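# Flip a clear plastic sheet across an open card holder

## Task

The card holder lies open. On the half that has the strap, a clear plastic sheet rests on top of the pages and is fastened at the spine the way a page is. Turn that sheet over the spine so it lands on the opposite half, lying flat and fully spread. The card holder must end up open and flat on the table. At no point may any stack of pages be lifted to a steep angle, either alone or together with the whole holder; doing so fails the task. Everything must settle shortly after you stop. A result that stays in place only because the robot is holding it does not count. Finish by releasing and moving the grippers away.

## Robot and tools

ROBOT AND FRAME
Two arms, left_arm and right_arm, each with a two-finger gripper. The names do not refer to sides of a camera image. Result poses use one shared scene frame, in metres. The origin sits at table-top height, midway between the arms and roughly 5 to 10 cm behind the table's near edge. +x points out across the table, +z points up, and left_arm is on the +y side. Each gripper has its own axes: the fingers point along its +z, and they open and close along its y. The reported gripper position is the spot between the finger pads, just under 1 cm behind the tips. It can be slightly wrong, more so at long reach.

ROW FORMAT (used by execute_actions and move)
One row holds 14 numbers, each in [-1, 1], always covering both arms even if only one moves: dx, dy, dz, rx, ry, rz, opening for left_arm, then the same seven for right_arm. dx to rz are an offset, not a pose: a change from the gripper's measured pose at the start of the action (for move, from the pose in the latest result that shows one), expressed in that gripper's own axes. A value of 1.0 equals 0.6 m of travel or 180 degrees of turn. rx, ry, rz form a single rotation vector. The opening is absolute, not an offset: +1 is fully open (0.087 m), -1 is closed.

TOOLS
execute_actions(actions): a list of up to 15 actions, run in sequence. Each action is a table of up to 15 rows; every row lasts one control step (1/30 s), and if fewer than 15 rows are given the last one repeats until 15 steps pass. Every row is measured from the action's start pose, not from the row before it. An empty list just returns the current state and images. The result also lists gripper positions at some steps; HELD next to an arm means part of its row was held back that step.

move(target, speed, blocking): drives each gripper in a straight line toward the pose given by a single 14-number row. Both paths finish together, lasting 0.5 to 10 s; anything longer is cut off at 10 s before arrival. speed is in m/s, 0.002 to 0.5 (default 0.25), and rotation is capped at twice that value in rad/s. Grippers take the shorter way round. Paths ignore obstacles and the other arm, and the gripper may trail, wander off, or overshoot the speed, especially with the arm nearly straight. Faster contact hits harder; aiming deeper past a contact pushes harder. The opening is sent when the move begins. The added move: line reports how it ended (done, off_target, moving, held, fault) and which limits applied; only one named arm means the other finished normally. held means a check blocked that arm's final step; limits=paced means the sent pose was clipped; limits=held means some steps were blocked along the way, after which the arm may jump faster than speed. Distances to each target are given. With blocking=false you get a result after 0.5 s; no other motion is accepted until a result shows the move ended, so call wait or stop first.

wait(seconds): 0 to 10 s; arms keep their last command; returns early if a running move ends.
stop(): brakes a running move, needing some distance; fingers keep moving.
zoom_image(camera, region): enlarges [x0, y0, x1, y1] pixels (origin top-left, at most 504 by 504) of the latest image from cam_high, cam_low, cam_left_wrist or cam_right_wrist. All images are 504x504.
finished_scene(scene): ends the scene, numbered 1 or 2, after the last command has been held; cannot be undone, and reports whether the task succeeded. Replying without any tool call also ends things, so always act through tools.

CONTROLLER BEHAVIOUR
Each step, the commanded pose is limited to 70 mm and 16 degrees from the measured pose; position is favoured over orientation if both cannot be met. After an action the arm goes no further than its last clipped pose, so long distances need several actions. Hand target lines show where each gripper is currently being driven. Joint friction can leave the gripper up to about 31 mm short, and smaller requests may not move it at all. Elbows stop just before fully straight. Joint ranges (rad), base to gripper: waist -2.618 to 3.054, shoulder 0 to 3.142, elbow 0 to 3.142, wrist pitch -1.571 to 1.571, wrist yaw -1.571 to 1.571, wrist roll -2.094 to 2.094. A pose unreachable line means the clearance check altered or blocked that arm's command. To keep an arm still, send it the offset back to its desired pose in the first call of a reply and zeros afterwards, plus its intended opening. Between replies the robot keeps your last command.

GRIPPING
grip_measured is the finger opening on the command scale; the last Joint positions value is the opening in metres. Readings may be off by up to about 1 mm, a fixed amount per gripper. To hold something, command roughly 0.02 below grip_measured; less gives a lighter grip. Each pad pushes at most about 20 N, but a quick close can squeeze harder or even spring open. For thin film, a light pinch near the free edge works better than a crushing grip.

HEAT AND FAULTS
Holding loads warms the motors. MOTOR HOT appears from 75 °C; at 90 °C that arm is halted for 10 s (this threshold is then disabled on it for 5 minutes); at 100 °C the arm and gripper go limp and drop until cooled. These show as OVER-TEMPERATURE FAULT lines. Any FAULT can cut short a wait, move or action.

THINGS TO AVOID
Never raise a page stack steeply, alone or with the holder. Do not knock rigid objects off the table. Avoid drops, slips, slams and forceful pushes. The bar beneath the arm bases and the plate behind it rise up to about 3 cm above the table with no warning on contact. Keep the arms from striking or pressing on each other. Before finishing, open the gripper, lift clear, and confirm the sheet stays flat on the far half and the holder lies open.

Each tool is called by a JSON object that holds its "method" and its "body".

## Session

{"method": "execute_actions", "body": {"actions": []}}

Scene clock: 0.00 s.
left_arm: end_effector_position=(+0.3613, +0.3146, +0.3639) grip_measured=+0.985 end_effector_quat_wxyz=(+0.724, +0.000, +0.690, -0.001) | right_arm: end_effector_position=(+0.3865, -0.3241, +0.3366) grip_measured=+0.987 end_effector_quat_wxyz=(+0.700, -0.007, +0.714, -0.008)
Joint positions: left_arm=[0.011 1.032 1.041 0.007 0.011 0.01  0.087] | right_arm=[-0.002  1.042  1.061 -0.007  0.011  0.004  0.087]
Joint velocities: left_arm=[ 0.002  0.002  0.017  0.022 -0.022  0.007  0.001] | right_arm=[-0.012 -0.007  0.012 -0.066 -0.037  0.081 -0.   ]
Motor temperatures (°C, as the motors report them): left_arm=[20 21 22 23 25 22] | right_arm=[22 24 21 24 25 24]
Hand target (left_arm): +0.361, +0.315, +0.364; +0.724, +0.000, +0.690, -0.001
Hand target (right_arm): +0.386, -0.324, +0.337; +0.700, -0.007, +0.714, -0.008

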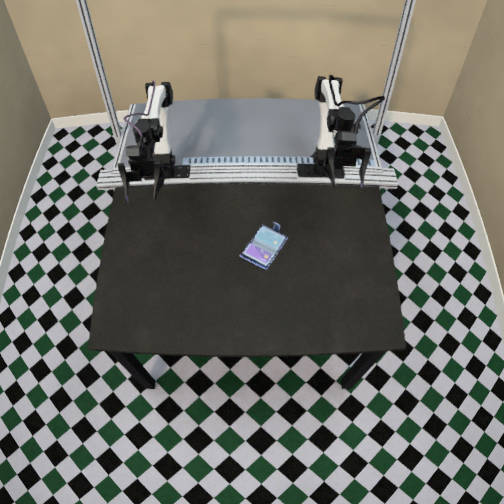

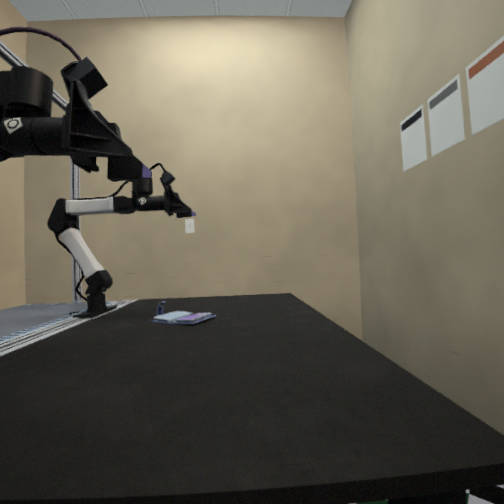

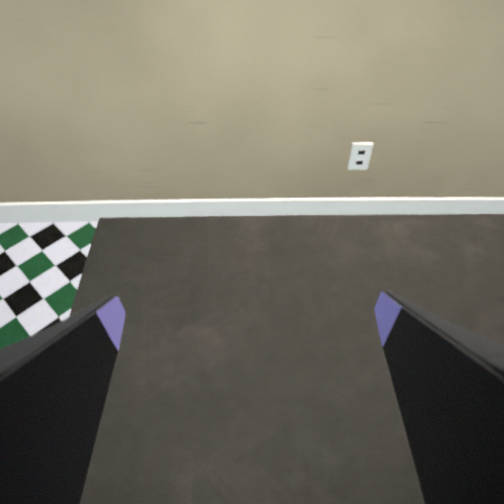

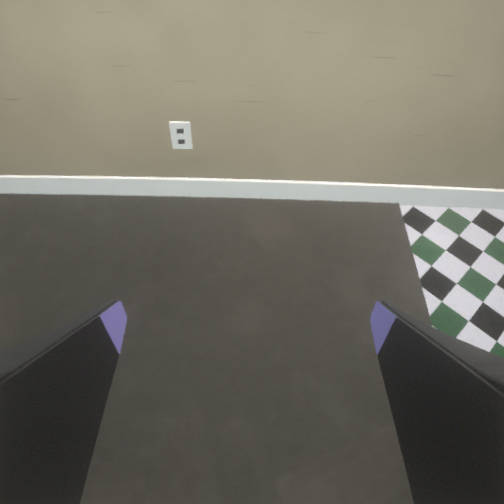

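{"method": "zoom_image", "body": {"camera": "cam_high", "region": [225,210,305,280]}}

{"method": "zoom_image", "body": {"camera": "cam_low", "region": [140,290,230,335]}}

Region (225, 210, 305, 280) of cam_high's 504x504 image, scaled by 6.300, with more detail than that image has; it fills the top 441 rows of this view, and the rest is white.

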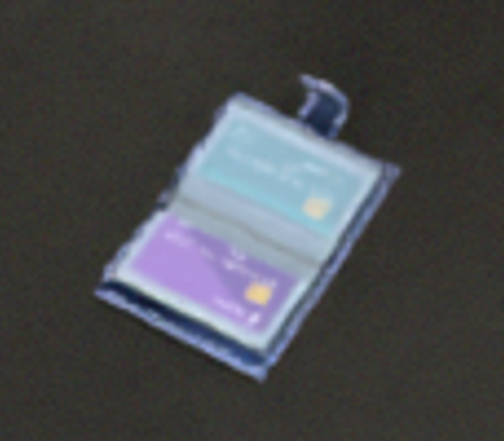

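Region (140, 290, 230, 335) of cam_low's 504x504 image, scaled by 5.600, with more detail than that image has.

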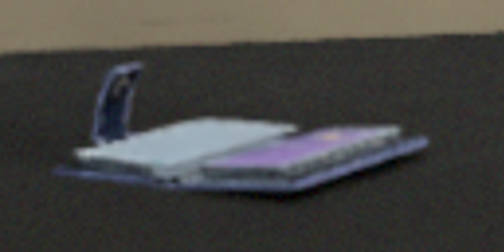

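{"method": "move", "body": {"target": [0.35,-0.375,-0.2,0,0.515,0,1,0.3,0.25,-0.1,0,0.495,0,-1], "speed": 0.4}}

{"method": "move", "body": {"target": [0,0,0,0,0,0.167,1,0,0,0,0,0,-0.333,-1], "speed": 0.4}}

Scene clock: 13.57 s.
left_arm: end_effector_position=(+0.2538, +0.0909, +0.1507) grip_measured=+0.985 end_effector_quat_wxyz=(+0.001, +0.002, +1.000, -0.012) | right_arm: end_effector_position=(+0.3256, -0.1836, +0.1507) grip_measured=-1.000 end_effector_quat_wxyz=(+0.038, -0.002, +0.999, -0.003)
Joint positions: left_arm=[-0.607  2.016  1.971 -1.543  0.028 -0.604  0.087] | right_arm=[ 0.38   2.     2.091 -1.554  0.024  0.388  0.   ]
Joint velocities: left_arm=[-0.007  0.002 -0.007 -0.022  0.066 -0.007  0.001] | right_arm=[-0.002  0.002 -0.017  0.022  0.037  0.022  0.   ]
Motor temperatures (°C, as the motors report them): left_arm=[20 21 24 26 25 22] | right_arm=[22 24 23 27 25 24]
Hand target (left_arm): +0.253, +0.087, +0.152; -0.004, +0.001, +1.000, -0.015
Hand target (right_arm): +0.322, -0.179, +0.152; +0.030, -0.002, +1.000, -0.001
Off the commanded pose (left_arm): 0.003 m, 1 deg.
Off the commanded pose (right_arm): 0.008 m, 5 deg.
joint sent to its limit (right arm) — the command would take joint 4 (wrist pitch) past its lower limit, so that joint was sent only as far as its limit.
move: off_target (right_arm)

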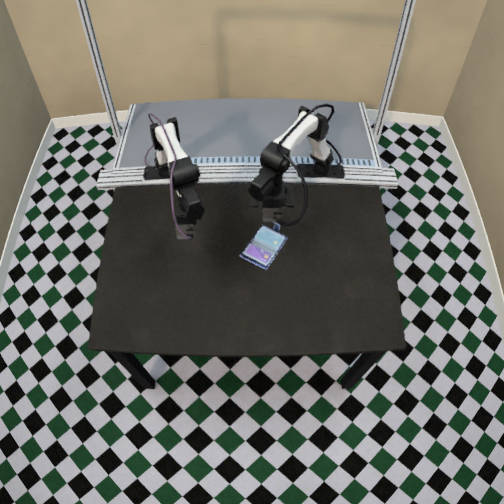

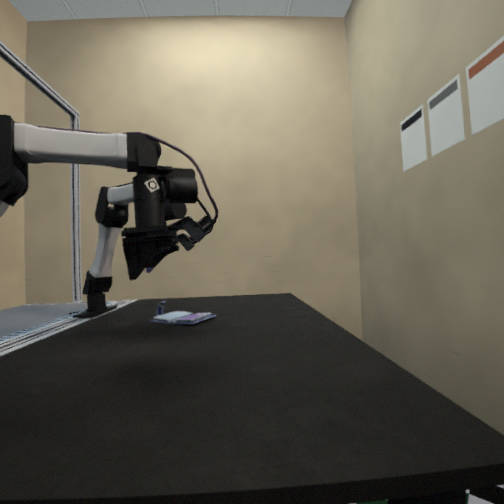

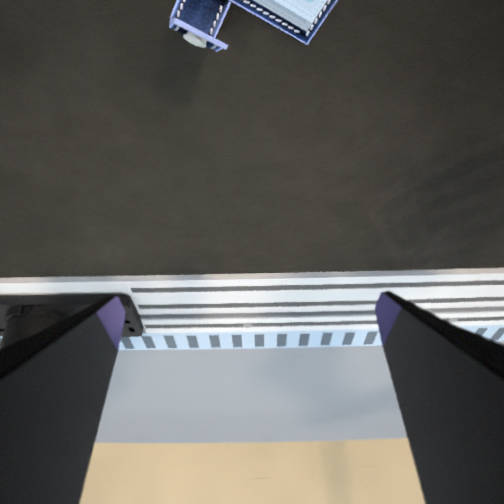

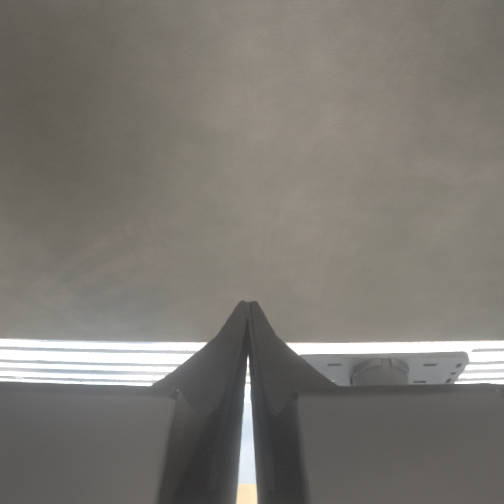

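Scene clock: 15.63 s.
left_arm: end_effector_position=(+0.2539, +0.0937, +0.1525) grip_measured=+0.985 end_effector_quat_wxyz=(+0.011, +0.254, +0.967, -0.013) | right_arm: end_effector_position=(+0.3297, -0.1836, +0.1518) grip_measured=-1.000 end_effector_quat_wxyz=(+0.034, -0.491, +0.870, -0.017)
Joint positions: left_arm=[-0.652  2.031  2.004 -1.547  0.028 -0.141  0.087] | right_arm=[ 0.479  2.     2.091 -1.552  0.026 -0.538  0.   ]
Joint velocities: left_arm=[ 0.007 -0.002  0.002 -0.007 -0.022 -0.022 -0.002] | right_arm=[-0.017 -0.002 -0.002 -0.051 -0.066 -0.081  0.   ]
Motor temperatures (°C, as the motors report them): left_arm=[20 22 24 26 25 22] | right_arm=[22 25 24 27 25 24]
Hand target (left_arm): +0.254, +0.091, +0.151; +0.005, +0.262, +0.965, -0.012
Hand target (right_arm): +0.326, -0.184, +0.151; +0.032, -0.500, +0.865, -0.021
Off the commanded pose (left_arm): 0.003 m, 1 deg.
Off the commanded pose (right_arm): 0.004 m, 1 deg.
move: done

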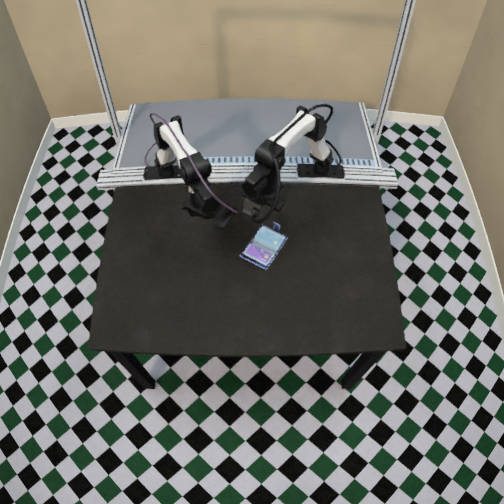

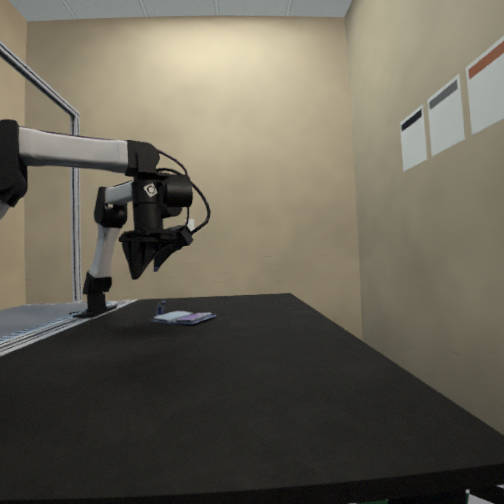

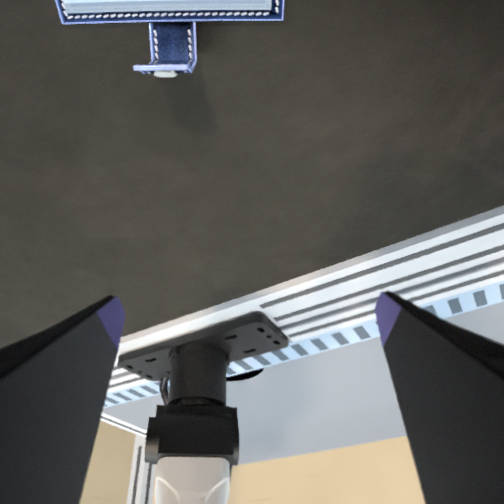

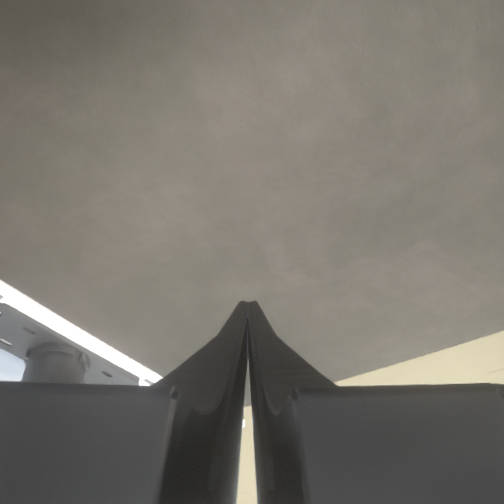

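{"method": "move", "body": {"target": [-0.19,0.062,0.11,0,0,0,1,0.12,0,0,0,0,0,-1]}}

Scene clock: 19.20 s.
left_arm: end_effector_position=(+0.3711, +0.0680, +0.0877) grip_measured=+0.985 end_effector_quat_wxyz=(+0.041, +0.251, +0.967, -0.023) | right_arm: end_effector_position=(+0.2968, -0.2412, +0.1495) grip_measured=-1.000 end_effector_quat_wxyz=(+0.032, -0.491, +0.870, -0.021)
Joint positions: left_arm=[-0.55   2.52   2.558 -1.551  0.028 -0.046  0.087] | right_arm=[ 0.374  1.76   1.75  -1.454  0.023 -0.643  0.   ]
Joint velocities: left_arm=[ 0.007 -0.007 -0.007  0.022 -0.022  0.022 -0.   ] | right_arm=[-0.007  0.002 -0.002  0.051  0.037 -0.037  0.   ]
Motor temperatures (°C, as the motors report them): left_arm=[20 22 25 25 25 22] | right_arm=[22 27 24 26 25 24]
Hand target (left_arm): +0.373, +0.070, +0.089; +0.042, +0.253, +0.966, -0.022
Hand target (right_arm): +0.293, -0.245, +0.149; +0.033, -0.491, +0.870, -0.018
Off the commanded pose (left_arm): 0.002 m, 4 deg.
Off the commanded pose (right_arm): 0.006 m, 1 deg.
joint sent to its limit (left arm) — the command would take joint 4 (wrist pitch) past its lower limit, so that joint was sent only as far as its limit.
move: off_target (left_arm)

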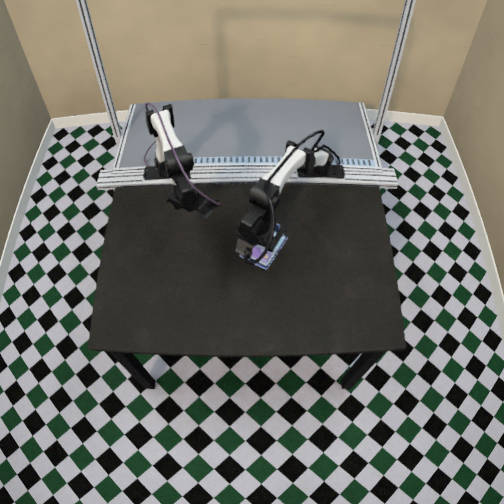

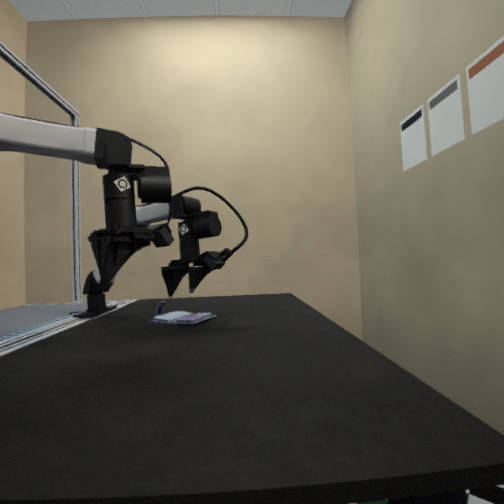

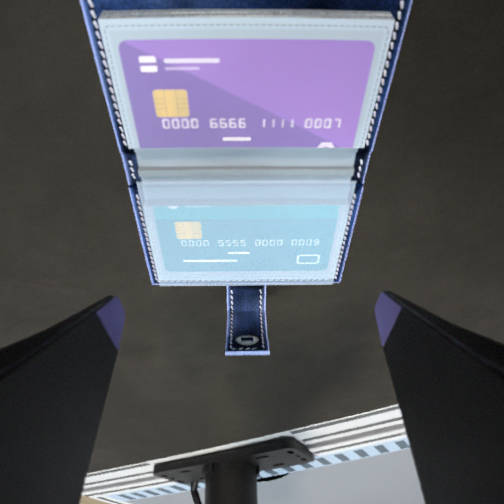

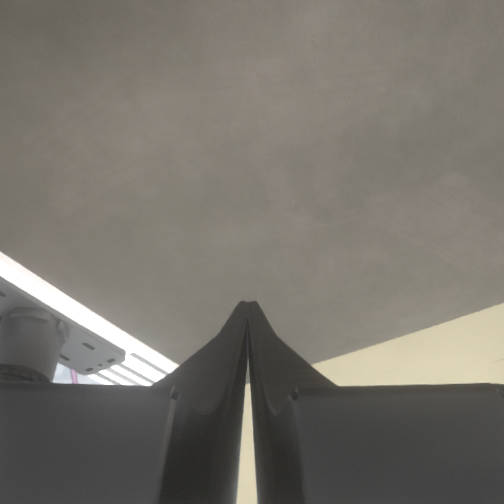

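{"method": "move", "body": {"target": [0.1,0,0.085,0,0,0,-0.1,0,0,0,0,0,0,-1]}}

{"method": "zoom_image", "body": {"camera": "cam_low", "region": [140,270,230,335]}}

Scene clock: 24.57 s.
left_arm: end_effector_position=(+0.3223, +0.0985, +0.0290) grip_measured=-0.100 end_effector_quat_wxyz=(+0.029, +0.250, +0.968, -0.019) | right_arm: end_effector_position=(+0.2972, -0.2410, +0.1494) grip_measured=-1.000 end_effector_quat_wxyz=(+0.032, -0.492, +0.870, -0.021)
Joint positions: left_arm=[-0.55   2.203  1.775 -1.11   0.028 -0.046  0.039] | right_arm=[ 0.374  1.76   1.75  -1.452  0.023 -0.644  0.   ]
Joint velocities: left_arm=[-0.007  0.002 -0.012  0.022  0.007  0.066 -0.   ] | right_arm=[-0.007 -0.012 -0.012  0.11   0.022  0.037  0.   ]
Motor temperatures (°C, as the motors report them): left_arm=[20 25 25 25 25 22] | right_arm=[22 28 24 26 25 24]
Hand target (left_arm): +0.322, +0.094, +0.032; +0.041, +0.251, +0.967, -0.023
Hand target (right_arm): +0.297, -0.241, +0.149; +0.032, -0.491, +0.870, -0.021
Off the commanded pose (left_arm): 0.005 m, 1 deg.
Off the commanded pose (right_arm): 0.000 m, 0 deg.
move: done

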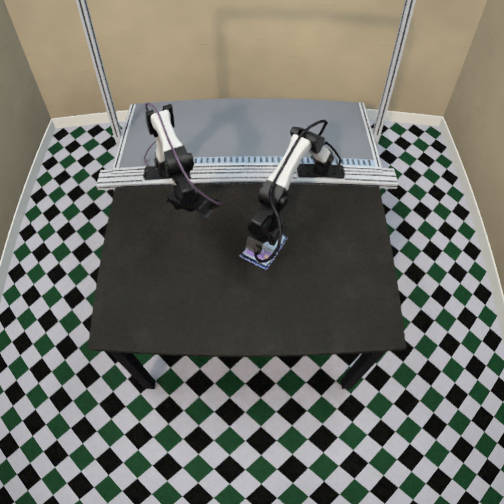

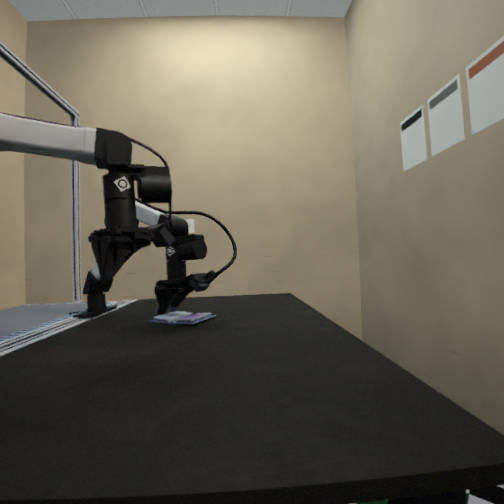

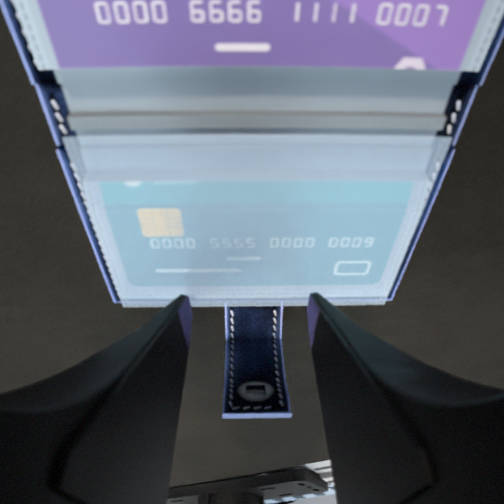

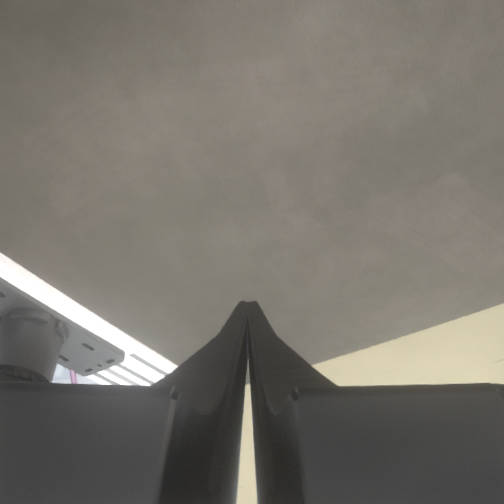

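Region (140, 270, 230, 335) of cam_low's 504x504 image, scaled by 5.600, with more detail than that image has.

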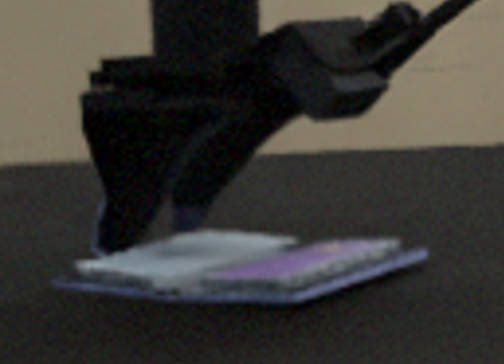

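{"method": "execute_actions", "body": {"actions": [[[-0.03,0,-0.004,0,0,0,-0.1,0,0,0,0,0,0,-1]],[[0,0,0.022,0,0,0,-0.2,0,0,0,0,0,0,-1]],[[0,0,0.015,0,0,0,-0.2,0,0,0,0,0,0,-1]]]}}

{"method": "execute_actions", "body": {"actions": [[[0,0,0.012,0,0,0,-0.4,0,0,0,0,0,0,-1]],[[0,0,0.012,0,0,0,-0.6,0,0,0,0,0,0,-1]]]}}

{"method": "zoom_image", "body": {"camera": "cam_left_wrist", "region": [100,150,400,400]}}

Scene clock: 29.27 s.
left_arm: end_effector_position=(+0.3394, +0.0879, +0.0315) grip_measured=-0.200 end_effector_quat_wxyz=(+0.043, +0.250, +0.967, -0.024) | right_arm: end_effector_position=(+0.2972, -0.2410, +0.1494) grip_measured=-1.000 end_effector_quat_wxyz=(+0.032, -0.492, +0.870, -0.021)
Joint positions: left_arm=[-0.55   2.255  1.871 -1.124  0.028 -0.046  0.035] | right_arm=[ 0.374  1.76   1.75  -1.452  0.023 -0.644  0.   ]
Joint velocities: left_arm=[-0.012 -0.002 -0.012 -0.037  0.037 -0.051  0.001] | right_arm=[-0.007  0.002  0.002 -0.037 -0.037  0.037  0.   ]
Motor temperatures (°C, as the motors report them): left_arm=[20 27 25 25 25 22] | right_arm=[22 29 24 26 25 24]
Hand target (left_arm): +0.338, +0.089, +0.023; +0.040, +0.250, +0.967, -0.023
Hand target (right_arm): +0.297, -0.241, +0.149; +0.032, -0.492, +0.870, -0.021
Off the commanded pose (left_arm): 0.009 m, 0 deg.
Off the commanded pose (right_arm): 0.000 m, 0 deg.
Step readings (end_effector_position; steps 1 to 15: 1st action; 16 to 30: 2nd action; 31 to 45: 3rd action):
0: left_arm (+0.3228, +0.0982, +0.0289) | right_arm (+0.2972, -0.2410, +0.1494)
1: left_arm (+0.3234, +0.0978, +0.0302) | right_arm (+0.2972, -0.2410, +0.1494)
2: left_arm (+0.3274, +0.0953, +0.0319) | right_arm (+0.2972, -0.2410, +0.1494)
4: left_arm (+0.3363, +0.0898, +0.0341) | right_arm (+0.2972, -0.2410, +0.1494)
8: left_arm (+0.3396, +0.0878, +0.0364) | right_arm (+0.2972, -0.2410, +0.1494)
15: left_arm (+0.3369, +0.0895, +0.0358) | right_arm (+0.2972, -0.2410, +0.1494)
16: left_arm (+0.3369, +0.0895, +0.0351) | right_arm (+0.2972, -0.2410, +0.1494)
17: left_arm (+0.3370, +0.0894, +0.0343) | right_arm (+0.2972, -0.2410, +0.1494)
19: left_arm (+0.3366, +0.0897, +0.0325) | right_arm (+0.2972, -0.2410, +0.1494)
23: left_arm (+0.3369, +0.0895, +0.0318) | right_arm (+0.2972, -0.2410, +0.1494)
30: left_arm (+0.3378, +0.0890, +0.0317) | right_arm (+0.2972, -0.2410, +0.1494)
31: left_arm (+0.3380, +0.0889, +0.0317) | right_arm (+0.2972, -0.2410, +0.1494)
32: left_arm (+0.3383, +0.0887, +0.0316) | right_arm (+0.2972, -0.2410, +0.1494)
34: left_arm (+0.3388, +0.0883, +0.0316) | right_arm (+0.2972, -0.2410, +0.1494)
38: left_arm (+0.3393, +0.0880, +0.0315) | right_arm (+0.2972, -0.2410, +0.1494)
45: end_effector_position above

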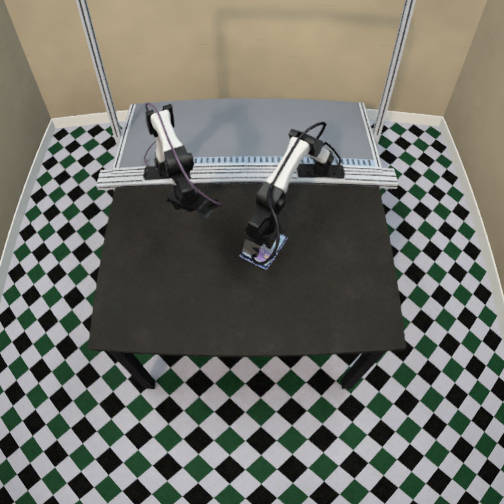

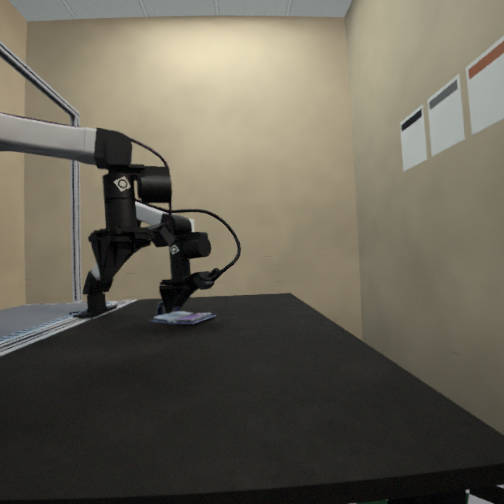

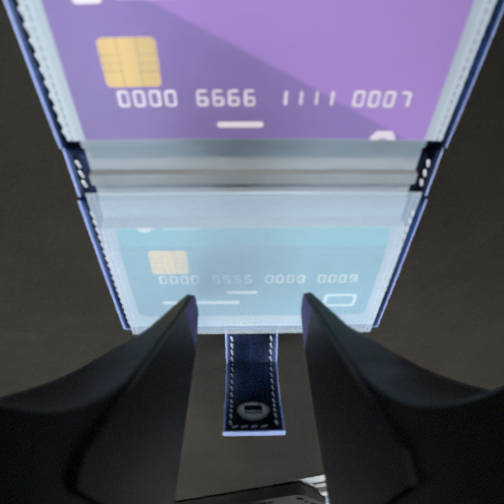

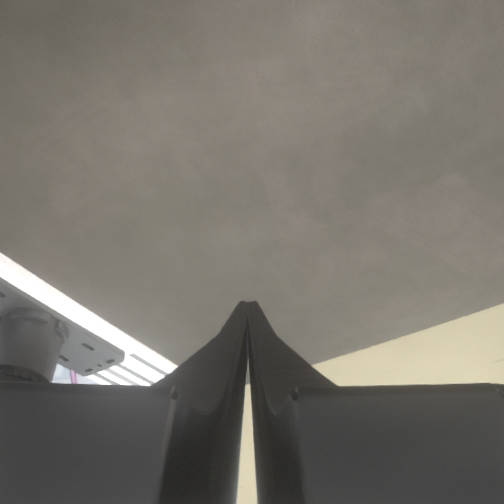

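Scene clock: 30.27 s.
left_arm: end_effector_position=(+0.3403, +0.0874, +0.0315) grip_measured=-0.600 end_effector_quat_wxyz=(+0.045, +0.250, +0.967, -0.024) | right_arm: end_effector_position=(+0.2972, -0.2410, +0.1494) grip_measured=-1.000 end_effector_quat_wxyz=(+0.032, -0.492, +0.870, -0.021)
Joint positions: left_arm=[-0.55   2.255  1.871 -1.12   0.028 -0.046  0.018] | right_arm=[ 0.374  1.76   1.75  -1.452  0.023 -0.644  0.   ]
Joint velocities: left_arm=[-0.007  0.007 -0.012 -0.007  0.007 -0.022 -0.   ] | right_arm=[-0.017 -0.002 -0.012  0.022 -0.037 -0.095  0.   ]
Motor temperatures (°C, as the motors report them): left_arm=[20 27 25 25 25 22] | right_arm=[22 29 24 26 25 24]
Hand target (left_arm): +0.340, +0.087, +0.024; +0.044, +0.250, +0.967, -0.024
Hand target (right_arm): +0.297, -0.241, +0.149; +0.032, -0.492, +0.870, -0.021
Off the commanded pose (left_arm): 0.007 m, 0 deg.
Off the commanded pose (right_arm): 0.000 m, 0 deg.
Step readings (end_effector_position; steps 1 to 15: 1st action; 16 to 30: 2nd action):
0: left_arm (+0.3394, +0.0879, +0.0315) | right_arm (+0.2972, -0.2410, +0.1494)
1: left_arm (+0.3395, +0.0879, +0.0315) | right_arm (+0.2972, -0.2410, +0.1494)
2: left_arm (+0.3396, +0.0878, +0.0315) | right_arm (+0.2972, -0.2410, +0.1494)
4: left_arm (+0.3397, +0.0878, +0.0315) | right_arm (+0.2972, -0.2410, +0.1494)
8: left_arm (+0.3398, +0.0877, +0.0315) | right_arm (+0.2972, -0.2410, +0.1494)
15: left_arm (+0.3399, +0.0877, +0.0315) | right_arm (+0.2972, -0.2410, +0.1494)
16: left_arm (+0.3399, +0.0876, +0.0315) | right_arm (+0.2972, -0.2410, +0.1494)
17: left_arm (+0.3399, +0.0876, +0.0315) | right_arm (+0.2972, -0.2410, +0.1494)
19: left_arm (+0.3401, +0.0875, +0.0315) | right_arm (+0.2972, -0.2410, +0.1494)
23: left_arm (+0.3402, +0.0875, +0.0315) | right_arm (+0.2972, -0.2410, +0.1494)
30: end_effector_position above

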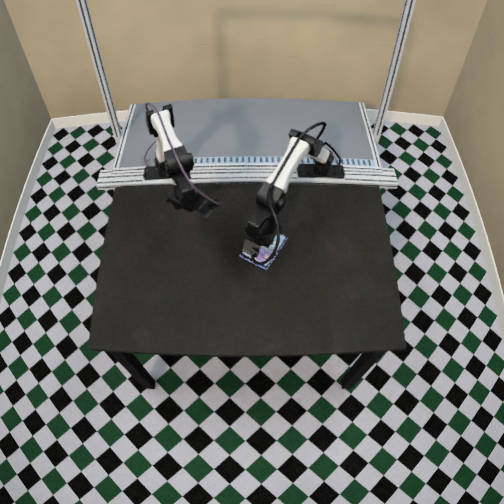

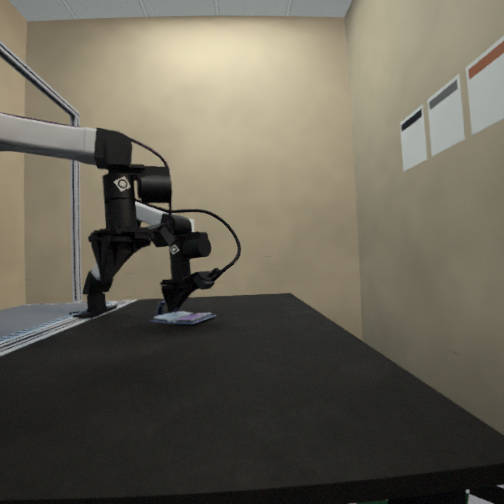

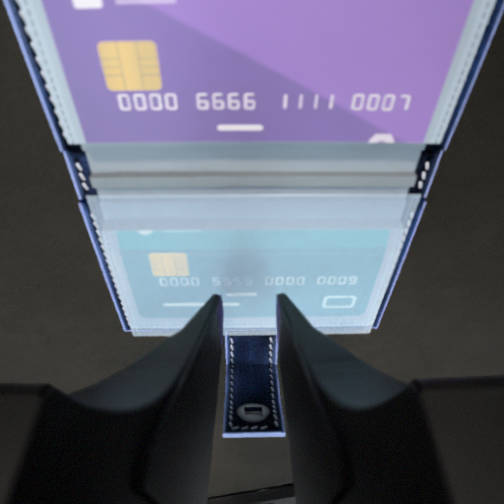

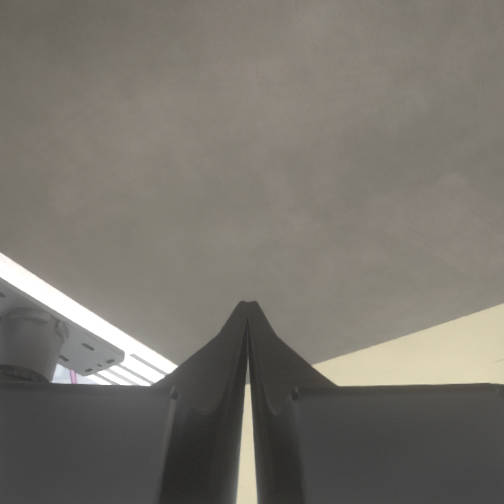

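Region (100, 150, 400, 400) of cam_left_wrist's 504x504 image, scaled by 1.680, with more detail than that image has.

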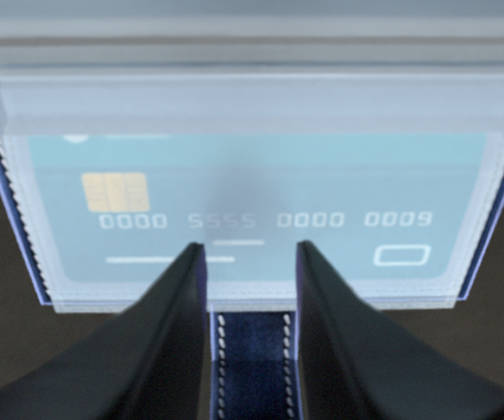

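{"method": "move", "body": {"target": [0.035,0,0.035,0,0,0,0,0,0,0,0,0,0,-1], "speed": 0.04}}

{"method": "move", "body": {"target": [-0.04,0,0.025,0,0,0,0,0,0,0,0,0,0,-1], "speed": 0.03}}

{"method": "zoom_image", "body": {"camera": "cam_low", "region": [140,270,230,335]}}

Scene clock: 33.70 s.
left_arm: end_effector_position=(+0.3337, +0.0917, +0.0242) grip_measured=+0.000 end_effector_quat_wxyz=(+0.066, +0.250, +0.965, -0.030) | right_arm: end_effector_position=(+0.2972, -0.2410, +0.1494) grip_measured=-1.000 end_effector_quat_wxyz=(+0.032, -0.492, +0.870, -0.021)
Joint positions: left_arm=[-0.55   2.18   1.723 -1.004  0.028 -0.046  0.044] | right_arm=[ 0.374  1.76   1.75  -1.452  0.023 -0.644  0.   ]
Joint velocities: left_arm=[ 0.002 -0.002  0.007  0.022 -0.022 -0.051 -0.001] | right_arm=[-0.007  0.007  0.007  0.095  0.022 -0.037  0.   ]
Motor temperatures (°C, as the motors report them): left_arm=[20 28 25 25 25 22] | right_arm=[22 29 24 25 25 24]
Hand target (left_arm): +0.323, +0.096, +0.009; +0.045, +0.250, +0.967, -0.024
Hand target (right_arm): +0.297, -0.241, +0.149; +0.032, -0.492, +0.870, -0.021
Off the commanded pose (left_arm): 0.019 m, 2 deg.
Off the commanded pose (right_arm): 0.000 m, 0 deg.
move: off_target (left_arm)

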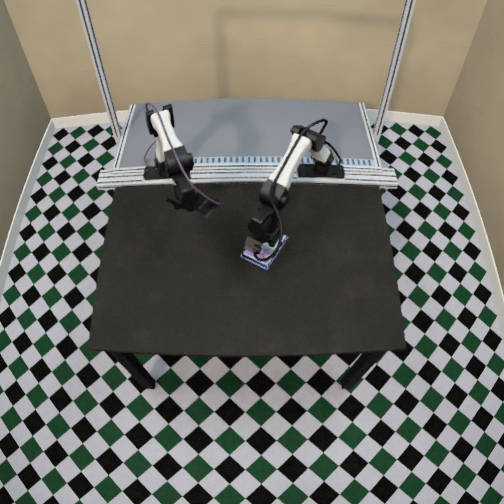

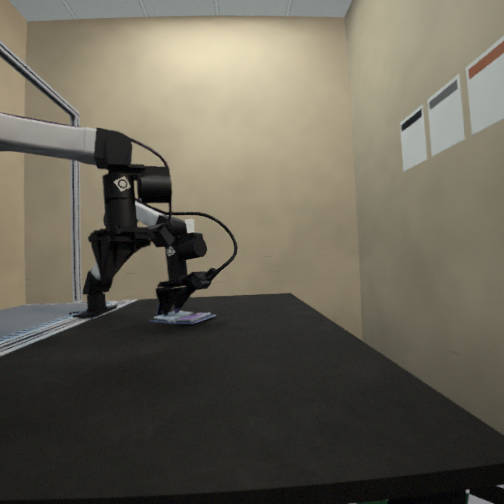

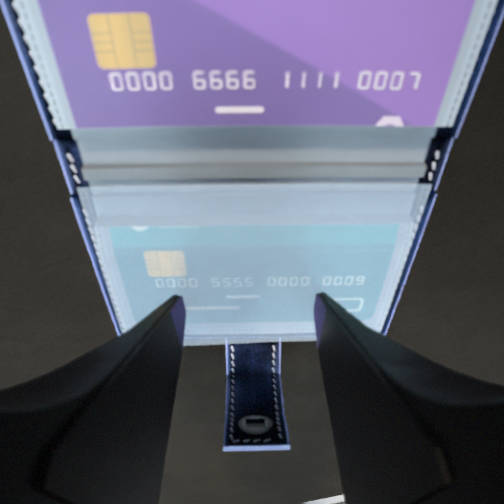

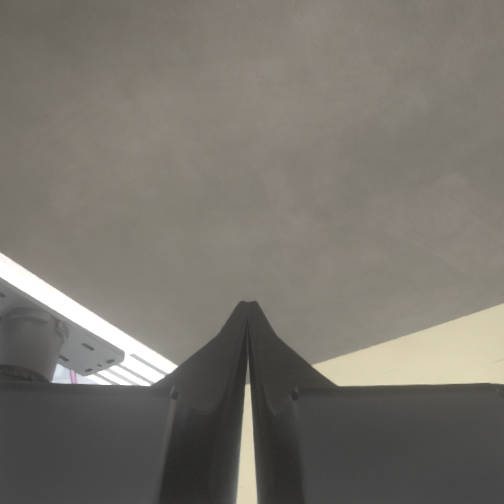

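Scene clock: 34.87 s.
left_arm: end_effector_position=(+0.3456, +0.0844, +0.0253) grip_measured=+0.000 end_effector_quat_wxyz=(+0.059, +0.250, +0.966, -0.028) | right_arm: end_effector_position=(+0.2972, -0.2410, +0.1494) grip_measured=-1.000 end_effector_quat_wxyz=(+0.032, -0.492, +0.870, -0.021)
Joint positions: left_arm=[-0.55   2.253  1.844 -1.066  0.027 -0.046  0.044] | right_arm=[ 0.374  1.76   1.75  -1.452  0.023 -0.644  0.   ]
Joint velocities: left_arm=[ 0.012  0.012  0.002  0.007  0.051  0.037 -0.   ] | right_arm=[ 0.012 -0.007 -0.017 -0.051 -0.051 -0.007  0.   ]
Motor temperatures (°C, as the motors report them): left_arm=[20 28 25 25 25 22] | right_arm=[22 29 24 25 25 24]
Hand target (left_arm): +0.356, +0.080, +0.013; +0.066, +0.250, +0.965, -0.030
Hand target (right_arm): +0.297, -0.241, +0.149; +0.032, -0.492, +0.870, -0.021
Off the commanded pose (left_arm): 0.017 m, 1 deg.
Off the commanded pose (right_arm): 0.000 m, 0 deg.
move: off_target (left_arm)

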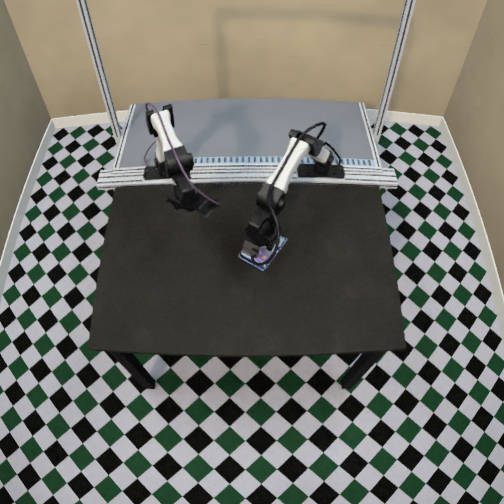

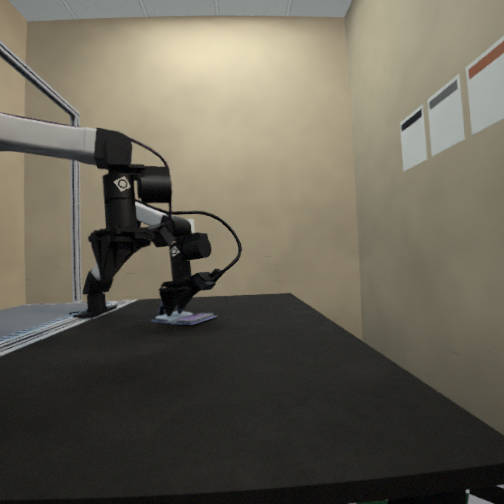

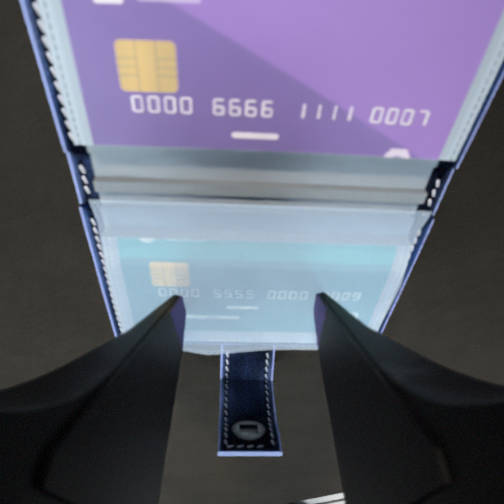

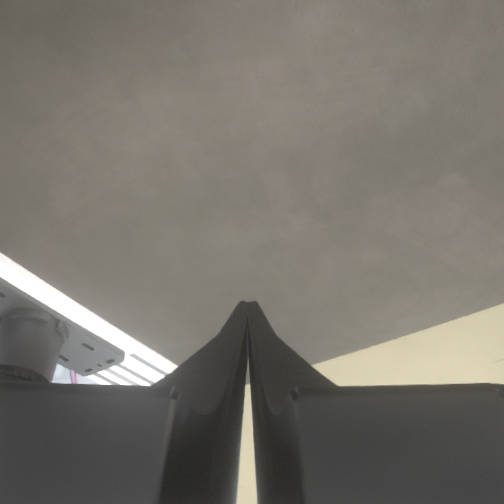

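Region (140, 270, 230, 335) of cam_low's 504x504 image, scaled by 5.600, with more detail than that image has.

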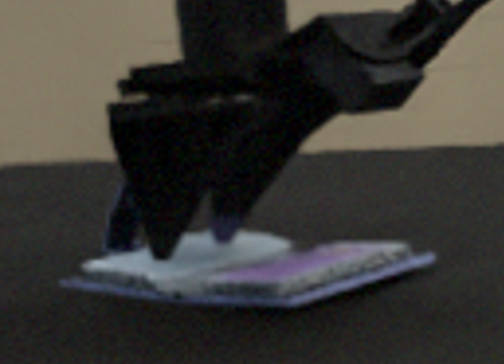

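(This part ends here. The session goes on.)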